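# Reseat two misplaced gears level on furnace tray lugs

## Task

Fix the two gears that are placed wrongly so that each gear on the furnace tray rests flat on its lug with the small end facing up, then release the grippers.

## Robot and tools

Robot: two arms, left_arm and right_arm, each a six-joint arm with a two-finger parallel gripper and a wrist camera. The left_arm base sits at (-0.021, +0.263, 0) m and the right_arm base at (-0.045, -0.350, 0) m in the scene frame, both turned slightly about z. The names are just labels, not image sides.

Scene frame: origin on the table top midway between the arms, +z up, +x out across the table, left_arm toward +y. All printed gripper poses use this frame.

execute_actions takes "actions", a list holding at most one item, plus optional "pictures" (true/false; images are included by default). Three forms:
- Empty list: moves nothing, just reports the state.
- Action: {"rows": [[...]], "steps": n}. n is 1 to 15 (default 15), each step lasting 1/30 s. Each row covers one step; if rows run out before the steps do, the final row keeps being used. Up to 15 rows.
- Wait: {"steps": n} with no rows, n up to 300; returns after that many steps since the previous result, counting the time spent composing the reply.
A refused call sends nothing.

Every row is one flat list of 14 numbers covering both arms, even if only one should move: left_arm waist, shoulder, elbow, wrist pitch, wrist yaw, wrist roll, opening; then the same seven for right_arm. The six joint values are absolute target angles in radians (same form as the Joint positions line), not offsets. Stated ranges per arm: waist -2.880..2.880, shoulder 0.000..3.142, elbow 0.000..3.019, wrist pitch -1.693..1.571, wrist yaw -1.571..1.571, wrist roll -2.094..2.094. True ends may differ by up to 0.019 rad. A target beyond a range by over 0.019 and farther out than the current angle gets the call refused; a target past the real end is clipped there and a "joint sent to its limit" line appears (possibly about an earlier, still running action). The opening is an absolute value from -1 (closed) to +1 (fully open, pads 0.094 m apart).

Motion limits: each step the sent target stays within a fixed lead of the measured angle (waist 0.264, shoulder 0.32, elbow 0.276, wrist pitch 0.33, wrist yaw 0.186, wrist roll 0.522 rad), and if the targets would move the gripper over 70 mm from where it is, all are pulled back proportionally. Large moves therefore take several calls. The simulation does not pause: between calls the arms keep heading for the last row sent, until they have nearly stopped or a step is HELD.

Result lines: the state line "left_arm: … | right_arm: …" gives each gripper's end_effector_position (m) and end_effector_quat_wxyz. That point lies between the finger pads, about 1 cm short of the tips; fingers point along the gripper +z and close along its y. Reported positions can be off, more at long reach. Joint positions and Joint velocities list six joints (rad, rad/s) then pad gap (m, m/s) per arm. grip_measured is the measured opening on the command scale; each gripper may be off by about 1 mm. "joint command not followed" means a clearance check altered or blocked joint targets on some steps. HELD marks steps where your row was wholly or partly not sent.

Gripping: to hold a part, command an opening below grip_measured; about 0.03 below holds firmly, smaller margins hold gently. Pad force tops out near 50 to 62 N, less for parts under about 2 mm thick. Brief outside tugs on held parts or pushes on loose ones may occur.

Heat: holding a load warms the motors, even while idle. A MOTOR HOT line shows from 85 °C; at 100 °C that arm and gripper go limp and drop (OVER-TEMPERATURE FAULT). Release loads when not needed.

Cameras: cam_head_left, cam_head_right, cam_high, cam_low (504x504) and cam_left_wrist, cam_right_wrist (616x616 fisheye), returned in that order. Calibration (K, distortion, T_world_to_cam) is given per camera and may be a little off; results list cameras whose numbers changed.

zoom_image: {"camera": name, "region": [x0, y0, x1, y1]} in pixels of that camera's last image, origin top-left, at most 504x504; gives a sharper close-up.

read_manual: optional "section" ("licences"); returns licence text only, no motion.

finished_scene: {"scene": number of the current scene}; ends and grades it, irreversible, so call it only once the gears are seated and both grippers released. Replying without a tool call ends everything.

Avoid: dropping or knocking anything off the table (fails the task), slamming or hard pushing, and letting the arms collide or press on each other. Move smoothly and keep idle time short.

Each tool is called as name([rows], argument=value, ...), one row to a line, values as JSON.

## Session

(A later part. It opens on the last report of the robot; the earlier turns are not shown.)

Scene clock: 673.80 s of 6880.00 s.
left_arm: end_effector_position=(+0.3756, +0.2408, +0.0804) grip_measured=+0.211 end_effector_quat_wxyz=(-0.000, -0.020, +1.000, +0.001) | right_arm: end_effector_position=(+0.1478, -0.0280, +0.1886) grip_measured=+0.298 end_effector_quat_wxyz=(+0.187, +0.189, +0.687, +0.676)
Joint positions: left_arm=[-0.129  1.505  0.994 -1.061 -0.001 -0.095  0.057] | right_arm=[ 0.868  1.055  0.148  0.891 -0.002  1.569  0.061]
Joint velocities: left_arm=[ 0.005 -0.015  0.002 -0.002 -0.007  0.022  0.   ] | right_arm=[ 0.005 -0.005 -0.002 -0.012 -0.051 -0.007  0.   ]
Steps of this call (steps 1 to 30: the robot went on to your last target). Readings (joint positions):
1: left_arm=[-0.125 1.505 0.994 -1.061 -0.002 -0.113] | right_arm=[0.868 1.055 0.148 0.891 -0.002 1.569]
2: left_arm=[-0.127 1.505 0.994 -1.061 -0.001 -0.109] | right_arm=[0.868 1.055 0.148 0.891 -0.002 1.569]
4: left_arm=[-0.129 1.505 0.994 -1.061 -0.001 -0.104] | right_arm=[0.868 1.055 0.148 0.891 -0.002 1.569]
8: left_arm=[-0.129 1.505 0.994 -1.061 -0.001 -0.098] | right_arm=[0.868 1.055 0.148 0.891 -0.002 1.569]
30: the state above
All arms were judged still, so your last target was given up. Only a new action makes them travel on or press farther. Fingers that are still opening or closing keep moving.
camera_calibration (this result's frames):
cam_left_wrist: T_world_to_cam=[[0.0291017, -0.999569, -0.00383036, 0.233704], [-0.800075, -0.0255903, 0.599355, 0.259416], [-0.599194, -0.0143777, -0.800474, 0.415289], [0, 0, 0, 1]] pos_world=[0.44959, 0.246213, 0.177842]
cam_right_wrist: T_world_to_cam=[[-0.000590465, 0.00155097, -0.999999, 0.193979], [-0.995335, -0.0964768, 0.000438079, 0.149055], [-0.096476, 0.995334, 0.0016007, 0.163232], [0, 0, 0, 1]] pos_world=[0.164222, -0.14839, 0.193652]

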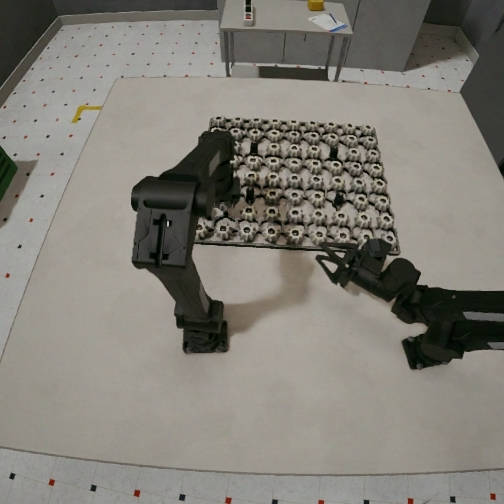

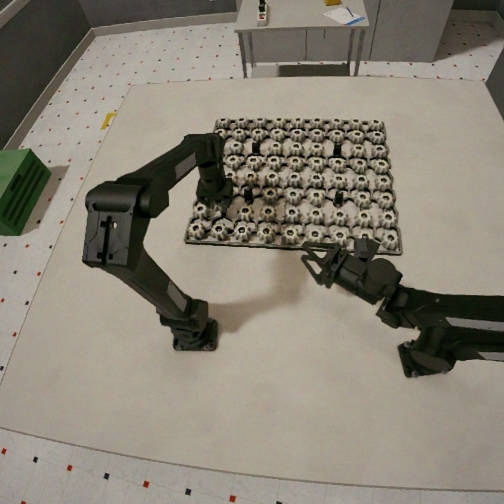

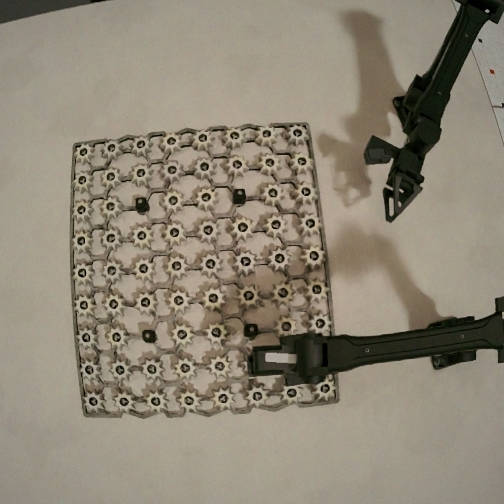

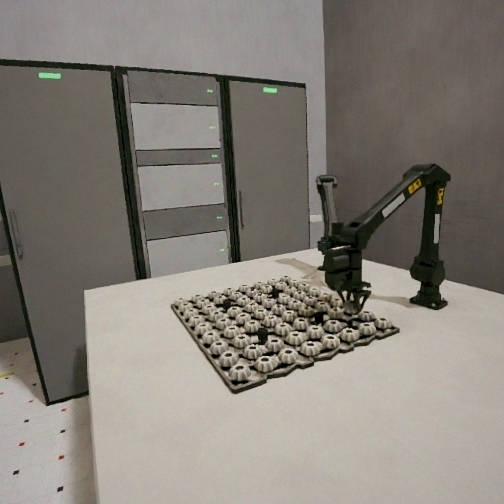

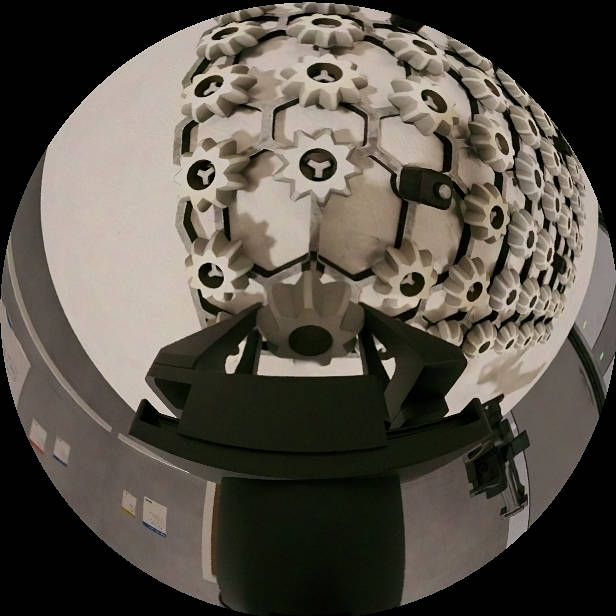

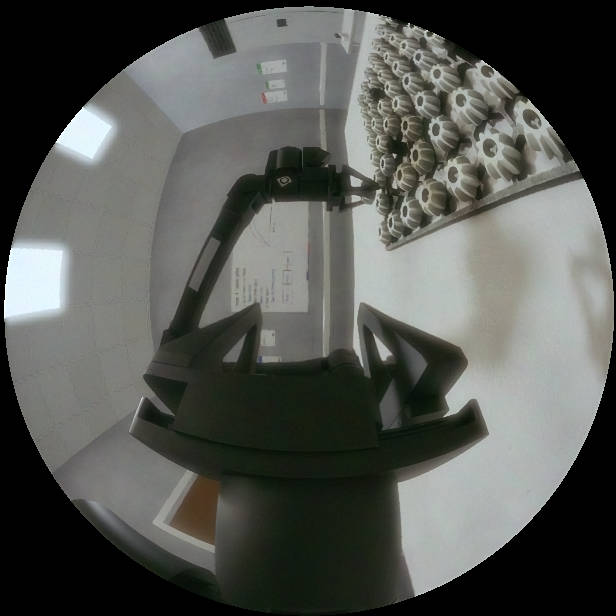

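execute_actions([
  {"rows":[[-0.143,1.558,0.962,-0.968,0,-0.08,0.1,0.868,1.055,0.153,0.892,0,1.58,0.3]]},
], pictures=false)

execute_actions([
  {"rows":[[-0.143,1.585,0.945,-0.93,0,-0.08,0.1,0.868,1.055,0.153,0.892,0,1.58,0.3]]},
], pictures=false)

execute_actions([
  {"rows":[[-0.143,1.612,0.928,-0.89,0,-0.08,0.1,0.868,1.055,0.153,0.892,0,1.58,0.3]]},
])

Scene clock: 694.90 s of 6880.00 s.
left_arm: end_effector_position=(+0.3752, +0.2386, +0.0449) grip_measured=+0.211 end_effector_quat_wxyz=(-0.008, -0.017, +1.000, +0.001) | right_arm: end_effector_position=(+0.1478, -0.0280, +0.1886) grip_measured=+0.298 end_effector_quat_wxyz=(+0.187, +0.189, +0.687, +0.676)
Joint positions: left_arm=[-0.134  1.566  0.957 -0.976 -0.001 -0.095  0.057] | right_arm=[ 0.868  1.055  0.148  0.891 -0.002  1.569  0.061]
Joint velocities: left_arm=[ 0.005 -0.015 -0.002  0.002  0.007 -0.022 -0.001] | right_arm=[-0.005 -0.024  0.022 -0.012 -0.022 -0.007 -0.001]
Steps of this call (steps 1 to 90: nothing new was sent; then 17.60 s passed at rest; steps 91 to 105: all 15 steps of this action). Readings (joint positions):
91: left_arm=[-0.129 1.507 0.990 -1.048 -0.001 -0.095] | right_arm=[0.868 1.055 0.148 0.891 -0.002 1.569]
92: left_arm=[-0.129 1.509 0.984 -1.022 -0.001 -0.095] | right_arm=[0.868 1.055 0.148 0.891 -0.002 1.569]
94: left_arm=[-0.131 1.527 0.975 -0.990 -0.001 -0.095] | right_arm=[0.868 1.055 0.148 0.891 -0.002 1.569]
98: left_arm=[-0.134 1.562 0.961 -0.979 -0.001 -0.095] | right_arm=[0.868 1.055 0.148 0.891 -0.002 1.569]
105: the state above

Scene clock: 695.40 s of 6880.00 s.
left_arm: end_effector_position=(+0.3795, +0.2383, +0.0371) grip_measured=+0.211 end_effector_quat_wxyz=(+0.001, -0.017, +1.000, +0.001) | right_arm: end_effector_position=(+0.1478, -0.0280, +0.1886) grip_measured=+0.298 end_effector_quat_wxyz=(+0.187, +0.189, +0.687, +0.676)
Joint positions: left_arm=[-0.134  1.58   0.948 -0.937 -0.001 -0.095  0.057] | right_arm=[ 0.868  1.055  0.148  0.891 -0.002  1.569  0.061]
Joint velocities: left_arm=[ 0.005 -0.015 -0.022  0.007  0.007 -0.022 -0.   ] | right_arm=[ 0.005  0.005 -0.007 -0.002 -0.081 -0.051 -0.   ]
Steps of this call (steps 1 to 15: all 15 steps of this action). Readings (joint positions):
1: left_arm=[-0.134 1.566 0.955 -0.972 -0.001 -0.095] | right_arm=[0.868 1.055 0.148 0.891 -0.002 1.569]
2: left_arm=[-0.134 1.566 0.954 -0.963 -0.001 -0.095] | right_arm=[0.868 1.055 0.148 0.891 -0.002 1.569]
4: left_arm=[-0.134 1.571 0.951 -0.947 -0.001 -0.095] | right_arm=[0.868 1.055 0.148 0.891 -0.002 1.569]
8: left_arm=[-0.134 1.579 0.948 -0.939 -0.001 -0.095] | right_arm=[0.868 1.055 0.148 0.891 -0.002 1.569]
15: the state above

Scene clock: 695.90 s of 6880.00 s.
left_arm: end_effector_position=(+0.3815, +0.2380, +0.0251) grip_measured=+0.210 end_effector_quat_wxyz=(+0.005, -0.015, +1.000, +0.001) | right_arm: end_effector_position=(+0.1478, -0.0280, +0.1886) grip_measured=+0.298 end_effector_quat_wxyz=(+0.187, +0.189, +0.687, +0.676)
Joint positions: left_arm=[-0.136  1.6    0.934 -0.894 -0.003 -0.092  0.057] | right_arm=[ 0.868  1.055  0.148  0.891 -0.002  1.569  0.061]
Joint velocities: left_arm=[ 0.005  0.005 -0.002 -0.002  0.022 -0.022  0.   ] | right_arm=[-0.005 -0.015  0.007 -0.002  0.007 -0.037 -0.001]
Steps of this call (steps 1 to 15: all 15 steps of this action). Readings (joint positions):
1: left_arm=[-0.134 1.581 0.945 -0.931 -0.001 -0.095] | right_arm=[0.868 1.055 0.148 0.891 -0.002 1.569]
2: left_arm=[-0.134 1.582 0.942 -0.919 -0.001 -0.095] | right_arm=[0.868 1.055 0.148 0.891 -0.002 1.569]
4: left_arm=[-0.134 1.592 0.936 -0.905 -0.001 -0.095] | right_arm=[0.868 1.055 0.148 0.891 -0.002 1.569]
8: left_arm=[-0.136 1.600 0.934 -0.894 -0.003 -0.093] | right_arm=[0.868 1.055 0.148 0.891 -0.002 1.569]
15: the state above
camera_calibration (this result's frames):
cam_left_wrist: T_world_to_cam=[[0.0196247, -0.999796, -0.00482154, 0.234241], [-0.806919, -0.0186858, 0.590366, 0.298427], [-0.590336, -0.00769517, -0.807121, 0.369655], [0, 0, 0, 1]] pos_world=[0.45443, 0.242614, 0.123304]
cam_right_wrist: T_world_to_cam=[[-0.000590465, 0.00155097, -0.999999, 0.193979], [-0.995335, -0.0964768, 0.000438079, 0.149055], [-0.096476, 0.995334, 0.0016007, 0.163232], [0, 0, 0, 1]] pos_world=[0.164222, -0.14839, 0.193652]

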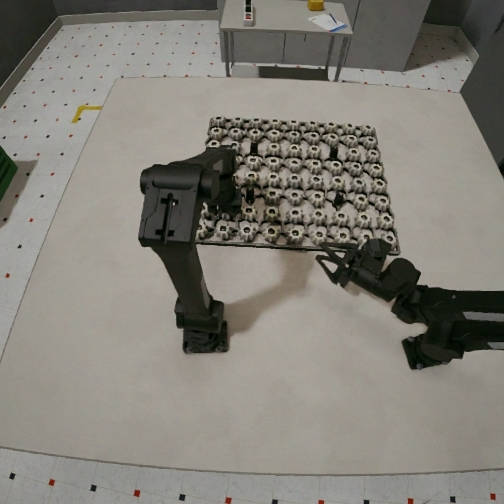

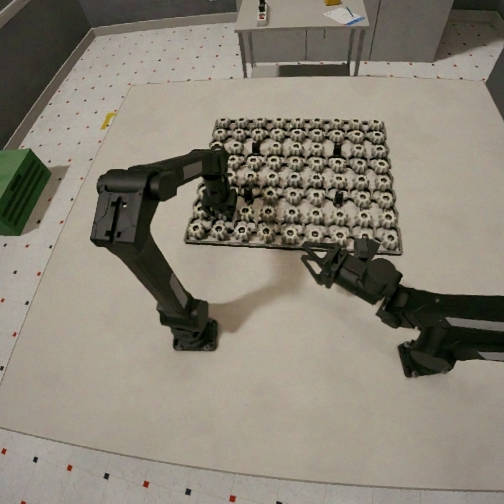

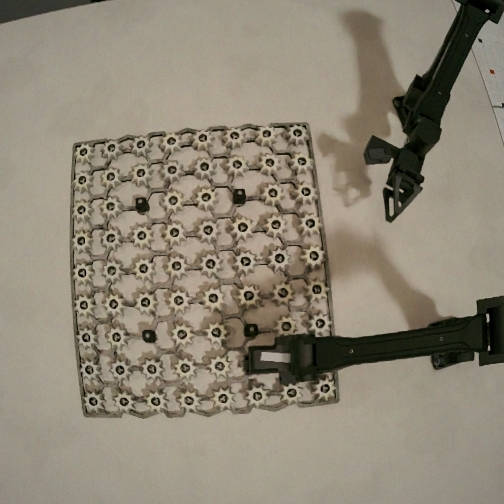

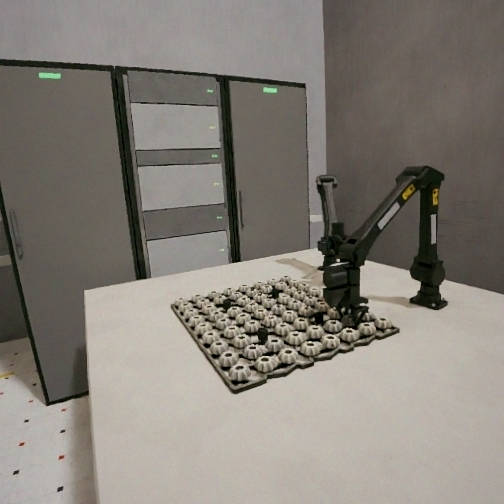

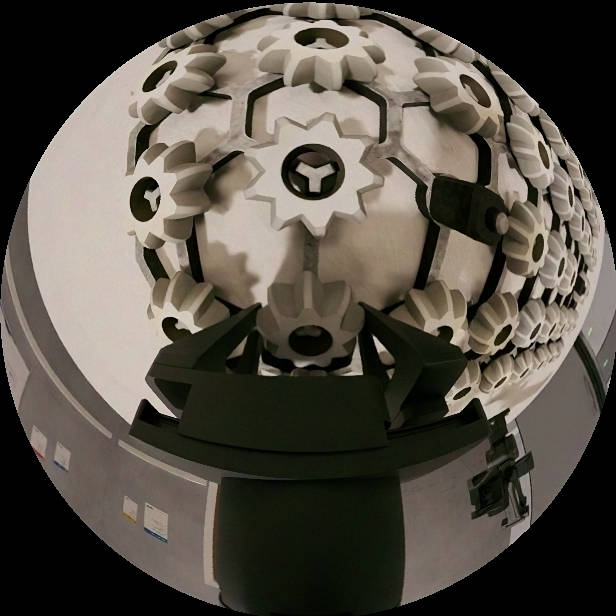

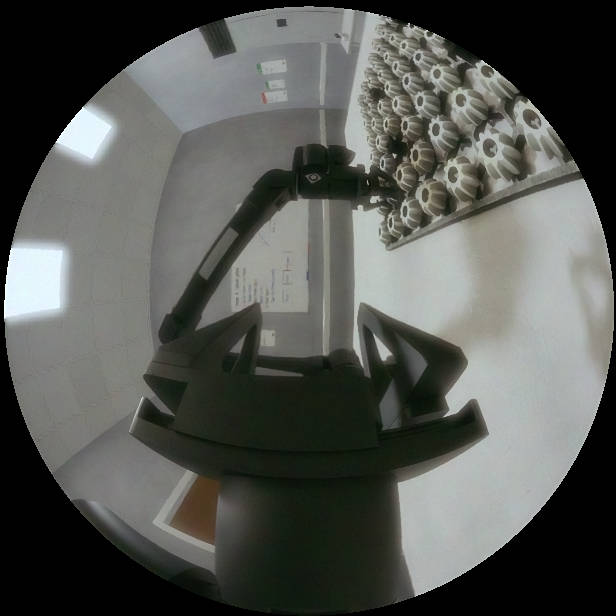

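execute_actions([
  {"rows":[[-0.136,1.6,0.934,-0.894,0,-0.09,0.4,0.868,1.055,0.153,0.892,0,1.58,0.3]]},
], pictures=false)

execute_actions([
  {"rows":[[-0.136,1.5,1.04,-1.06,0,-0.09,0.4,0.868,1.055,0.153,0.892,0,1.58,0.3]]},
])

execute_actions([
  {"rows":[[0.6,1.2,1.0,-1.1,0,0,0.4,0.868,1.055,0.153,0.892,0,1.58,0.3]]},
], pictures=false)

execute_actions([
  {"steps":30},
])

zoom_image(camera="cam_head_right", region=[170,100,420,260])

Scene clock: 707.53 s of 6880.00 s.
left_arm: end_effector_position=(+0.3815, +0.2379, +0.0251) grip_measured=+0.398 end_effector_quat_wxyz=(+0.005, -0.015, +1.000, +0.001) | right_arm: end_effector_position=(+0.1478, -0.0280, +0.1886) grip_measured=+0.298 end_effector_quat_wxyz=(+0.187, +0.189, +0.687, +0.676)
Joint positions: left_arm=[-0.136  1.6    0.934 -0.894 -0.002 -0.092  0.066] | right_arm=[ 0.868  1.055  0.148  0.891 -0.002  1.569  0.061]
Joint velocities: left_arm=[ 0.015 -0.005 -0.002  0.002  0.051 -0.007  0.   ] | right_arm=[ 0.015 -0.005 -0.002  0.022  0.037 -0.037  0.   ]
Steps of this call (steps 1 to 15: the robot went on to your last target; steps 16 to 90: nothing new was sent; then 8.13 s passed at rest; steps 91 to 105: all 15 steps of this action). Readings (joint positions):
91: left_arm=[-0.136 1.600 0.934 -0.894 -0.003 -0.092] | right_arm=[0.868 1.055 0.148 0.891 -0.002 1.569]
92: left_arm=[-0.136 1.600 0.934 -0.894 -0.003 -0.092] | right_arm=[0.868 1.055 0.148 0.891 -0.002 1.569]
94: left_arm=[-0.136 1.600 0.934 -0.894 -0.003 -0.092] | right_arm=[0.868 1.055 0.148 0.891 -0.002 1.569]
98: left_arm=[-0.136 1.600 0.934 -0.894 -0.002 -0.092] | right_arm=[0.868 1.055 0.148 0.891 -0.002 1.569]
105: the state above

Scene clock: 708.03 s of 6880.00 s.
left_arm: end_effector_position=(+0.3821, +0.2379, +0.0888) grip_measured=+0.398 end_effector_quat_wxyz=(+0.016, -0.015, +1.000, +0.000) | right_arm: end_effector_position=(+0.1478, -0.0280, +0.1886) grip_measured=+0.298 end_effector_quat_wxyz=(+0.187, +0.189, +0.687, +0.676)
Joint positions: left_arm=[-0.136  1.49   1.003 -1.052 -0.003 -0.092  0.066] | right_arm=[ 0.868  1.055  0.148  0.891 -0.002  1.569  0.061]
Joint velocities: left_arm=[ 0.005 -0.015 -0.022  0.007  0.081 -0.037  0.   ] | right_arm=[ 0.005  0.005 -0.007  0.007 -0.066  0.022  0.001]
Steps of this call (steps 1 to 15: all 15 steps of this action). Readings (joint positions):
1: left_arm=[-0.136 1.597 0.941 -0.920 -0.003 -0.092] | right_arm=[0.868 1.055 0.148 0.891 -0.002 1.569]
2: left_arm=[-0.136 1.591 0.951 -0.966 -0.004 -0.092] | right_arm=[0.868 1.055 0.148 0.891 -0.002 1.569]
4: left_arm=[-0.136 1.561 0.967 -1.024 -0.003 -0.092] | right_arm=[0.868 1.055 0.148 0.891 -0.002 1.569]
8: left_arm=[-0.136 1.502 0.992 -1.049 -0.003 -0.092] | right_arm=[0.868 1.055 0.148 0.891 -0.002 1.569]
15: the state above
camera_calibration (this result's frames):
cam_left_wrist: T_world_to_cam=[[0.0189353, -0.999817, -0.00268081, 0.234507], [-0.81954, -0.0170569, 0.572768, 0.267325], [-0.572709, -0.00864854, -0.819713, 0.416097], [0, 0, 0, 1]] pos_world=[0.452946, 0.242622, 0.188593]
cam_right_wrist: T_world_to_cam=[[-0.000590465, 0.00155097, -0.999999, 0.193979], [-0.995335, -0.0964768, 0.000438079, 0.149055], [-0.096476, 0.995334, 0.0016007, 0.163232], [0, 0, 0, 1]] pos_world=[0.164222, -0.14839, 0.193652]

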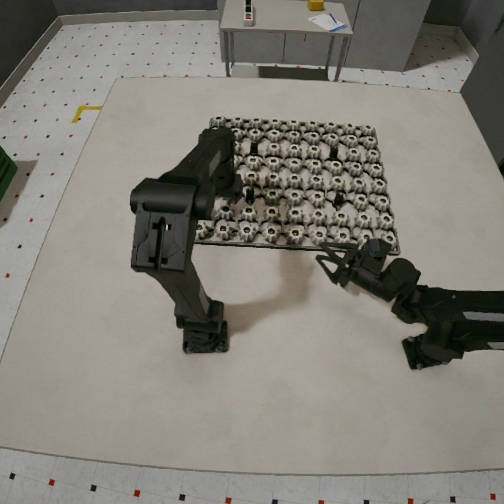

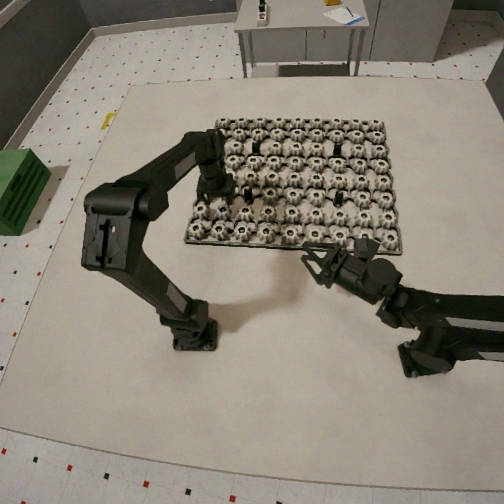

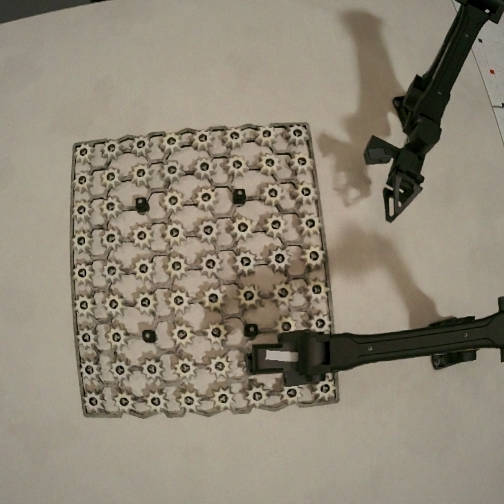

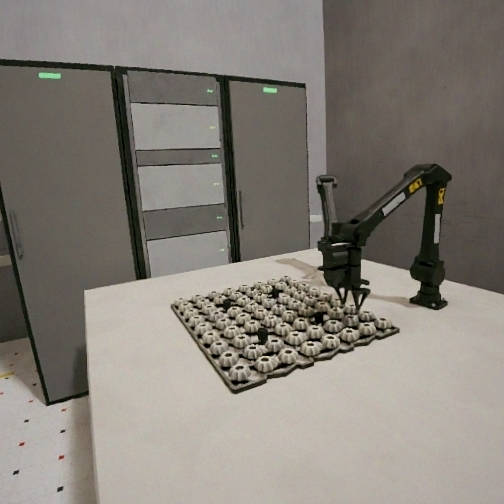

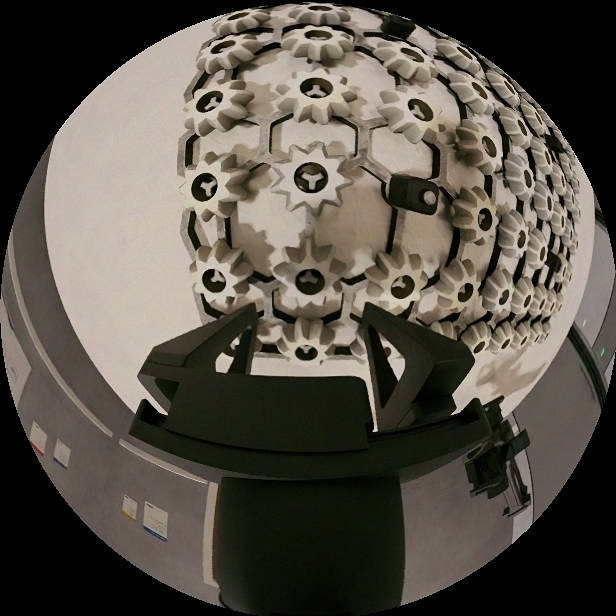

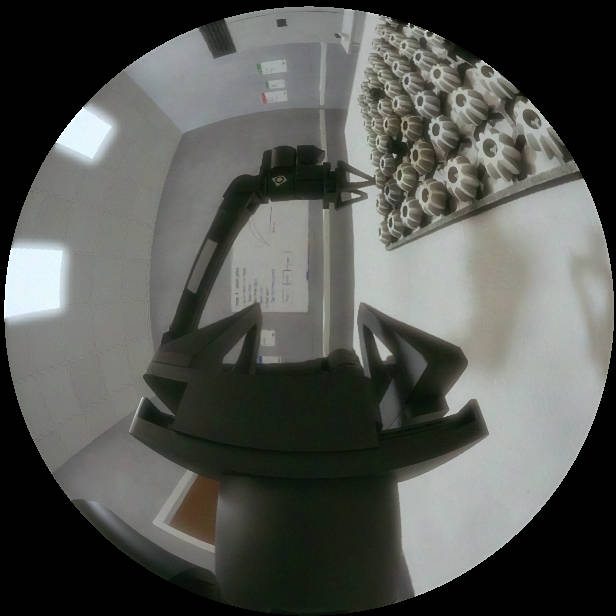

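Scene clock: 708.53 s of 6880.00 s.
left_arm: end_effector_position=(+0.2922, +0.4959, +0.1949) grip_measured=+0.398 end_effector_quat_wxyz=(+0.135, -0.325, +0.935, +0.043) | right_arm: end_effector_position=(+0.1478, -0.0280, +0.1886) grip_measured=+0.298 end_effector_quat_wxyz=(+0.187, +0.189, +0.687, +0.676)
Joint positions: left_arm=[ 0.566  1.198  0.995 -1.082 -0.001 -0.029  0.066] | right_arm=[ 0.868  1.055  0.148  0.891 -0.002  1.569  0.061]
Joint velocities: left_arm=[ 1.558 -0.034 -0.012 -0.076 -0.051  0.095  0.   ] | right_arm=[ 0.005 -0.015 -0.017 -0.012  0.007 -0.022 -0.   ]
Steps of this call (steps 1 to 15: all 15 steps of this action). Readings (joint positions):
1: left_arm=[-0.128 1.483 1.002 -1.052 0.000 -0.087] | right_arm=[0.868 1.055 0.148 0.891 -0.002 1.569]
2: left_arm=[-0.112 1.471 0.999 -1.057 0.002 -0.081] | right_arm=[0.868 1.055 0.148 0.891 -0.002 1.569]
4: left_arm=[-0.052 1.424 0.995 -1.066 0.003 -0.071] | right_arm=[0.868 1.055 0.148 0.891 -0.002 1.569]
8: left_arm=[0.133 1.304 0.995 -1.073 0.003 -0.053] | right_arm=[0.868 1.055 0.148 0.891 -0.002 1.569]
15: the state above

Scene clock: 709.53 s of 6880.00 s.
left_arm: end_effector_position=(+0.2822, +0.5054, +0.1944) grip_measured=+0.398 end_effector_quat_wxyz=(+0.130, -0.335, +0.932, +0.045) | right_arm: end_effector_position=(+0.1478, -0.0280, +0.1886) grip_measured=+0.298 end_effector_quat_wxyz=(+0.187, +0.189, +0.687, +0.676)
Joint positions: left_arm=[ 0.601  1.198  0.995 -1.092 -0.001 -0.015  0.066] | right_arm=[ 0.868  1.055  0.148  0.891 -0.002  1.569  0.061]
Joint velocities: left_arm=[-0.015  0.005 -0.002  0.007  0.081 -0.007  0.001] | right_arm=[-0.005 -0.015 -0.007  0.017 -0.007 -0.007  0.001]
Steps of this call (steps 1 to 30: the robot went on to your last target). Readings (joint positions):
1: left_arm=[0.610 1.198 0.995 -1.085 -0.004 -0.027] | right_arm=[0.868 1.055 0.148 0.891 -0.002 1.569]
2: left_arm=[0.637 1.198 0.995 -1.087 -0.005 -0.026] | right_arm=[0.868 1.055 0.148 0.891 -0.002 1.569]
4: left_arm=[0.646 1.198 0.995 -1.090 -0.005 -0.024] | right_arm=[0.868 1.055 0.148 0.891 -0.002 1.569]
8: left_arm=[0.611 1.198 0.995 -1.092 -0.002 -0.018] | right_arm=[0.868 1.055 0.148 0.891 -0.002 1.569]
30: the state above
All arms were judged still, so your last target was given up. Only a new action makes them travel on or press farther. Fingers that are still opening or closing keep moving.
camera_calibration (this result's frames):
cam_left_wrist: T_world_to_cam=[[0.628488, -0.777816, -0.00234009, 0.219829], [-0.725924, -0.587633, 0.357382, 0.433298], [-0.279353, -0.222911, -0.933955, 0.495452], [0, 0, 0, 1]] pos_world=[0.314788, 0.536048, 0.308392]
cam_right_wrist: T_world_to_cam=[[-0.000590465, 0.00155097, -0.999999, 0.193979], [-0.995335, -0.0964768, 0.000438079, 0.149055], [-0.096476, 0.995334, 0.0016007, 0.163232], [0, 0, 0, 1]] pos_world=[0.164222, -0.14839, 0.193652]

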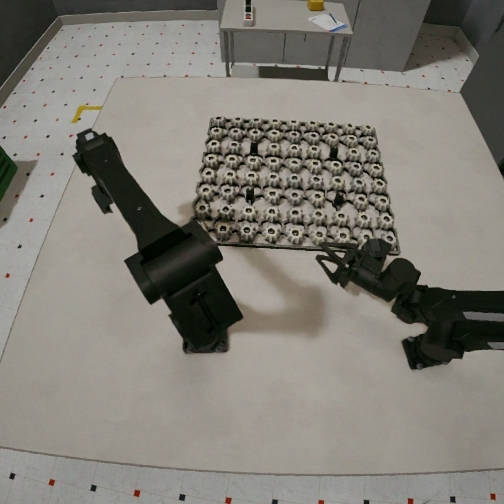

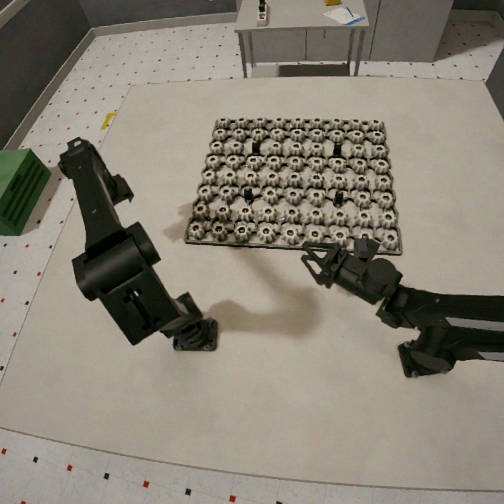

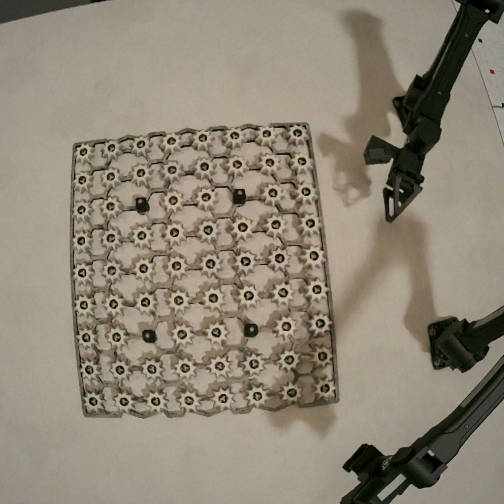

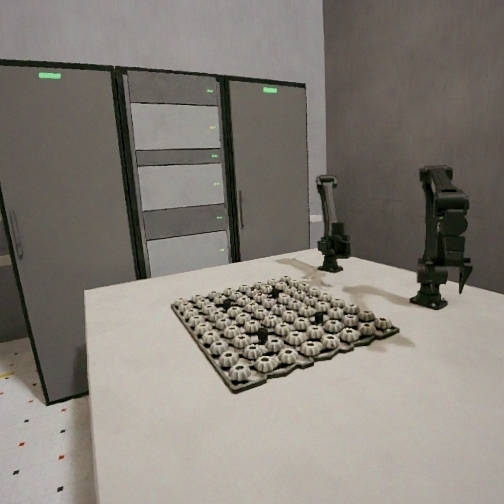

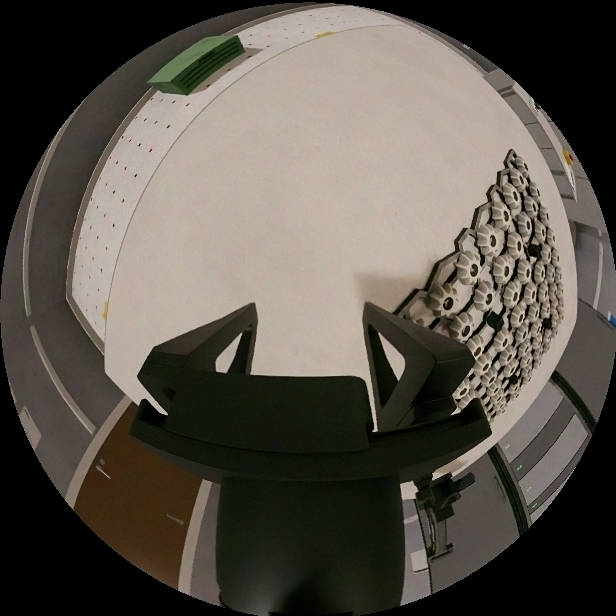

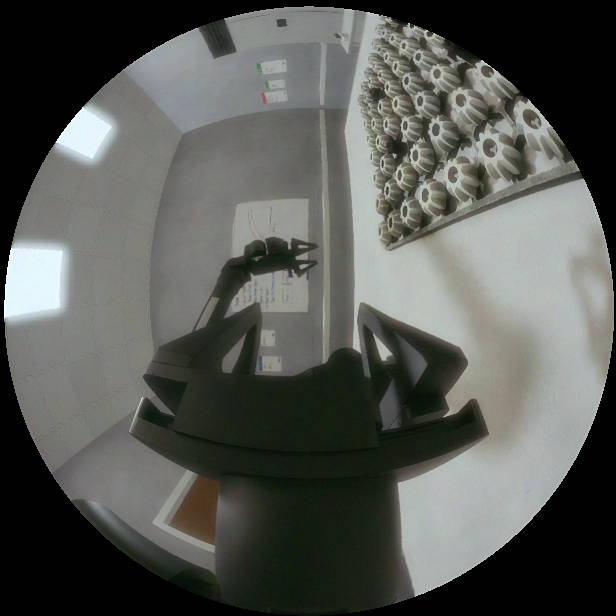

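Region (170, 100, 420, 260) of cam_head_right's 504x504 image, scaled by 2.016, with more detail than that image has; it fills the top 323 rows of this view, and the rest is white.

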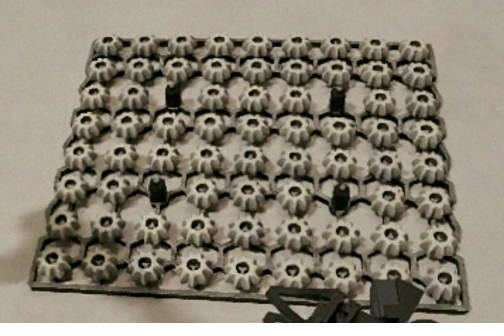

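finished_scene(scene=1)

The scene is finished: the task was done.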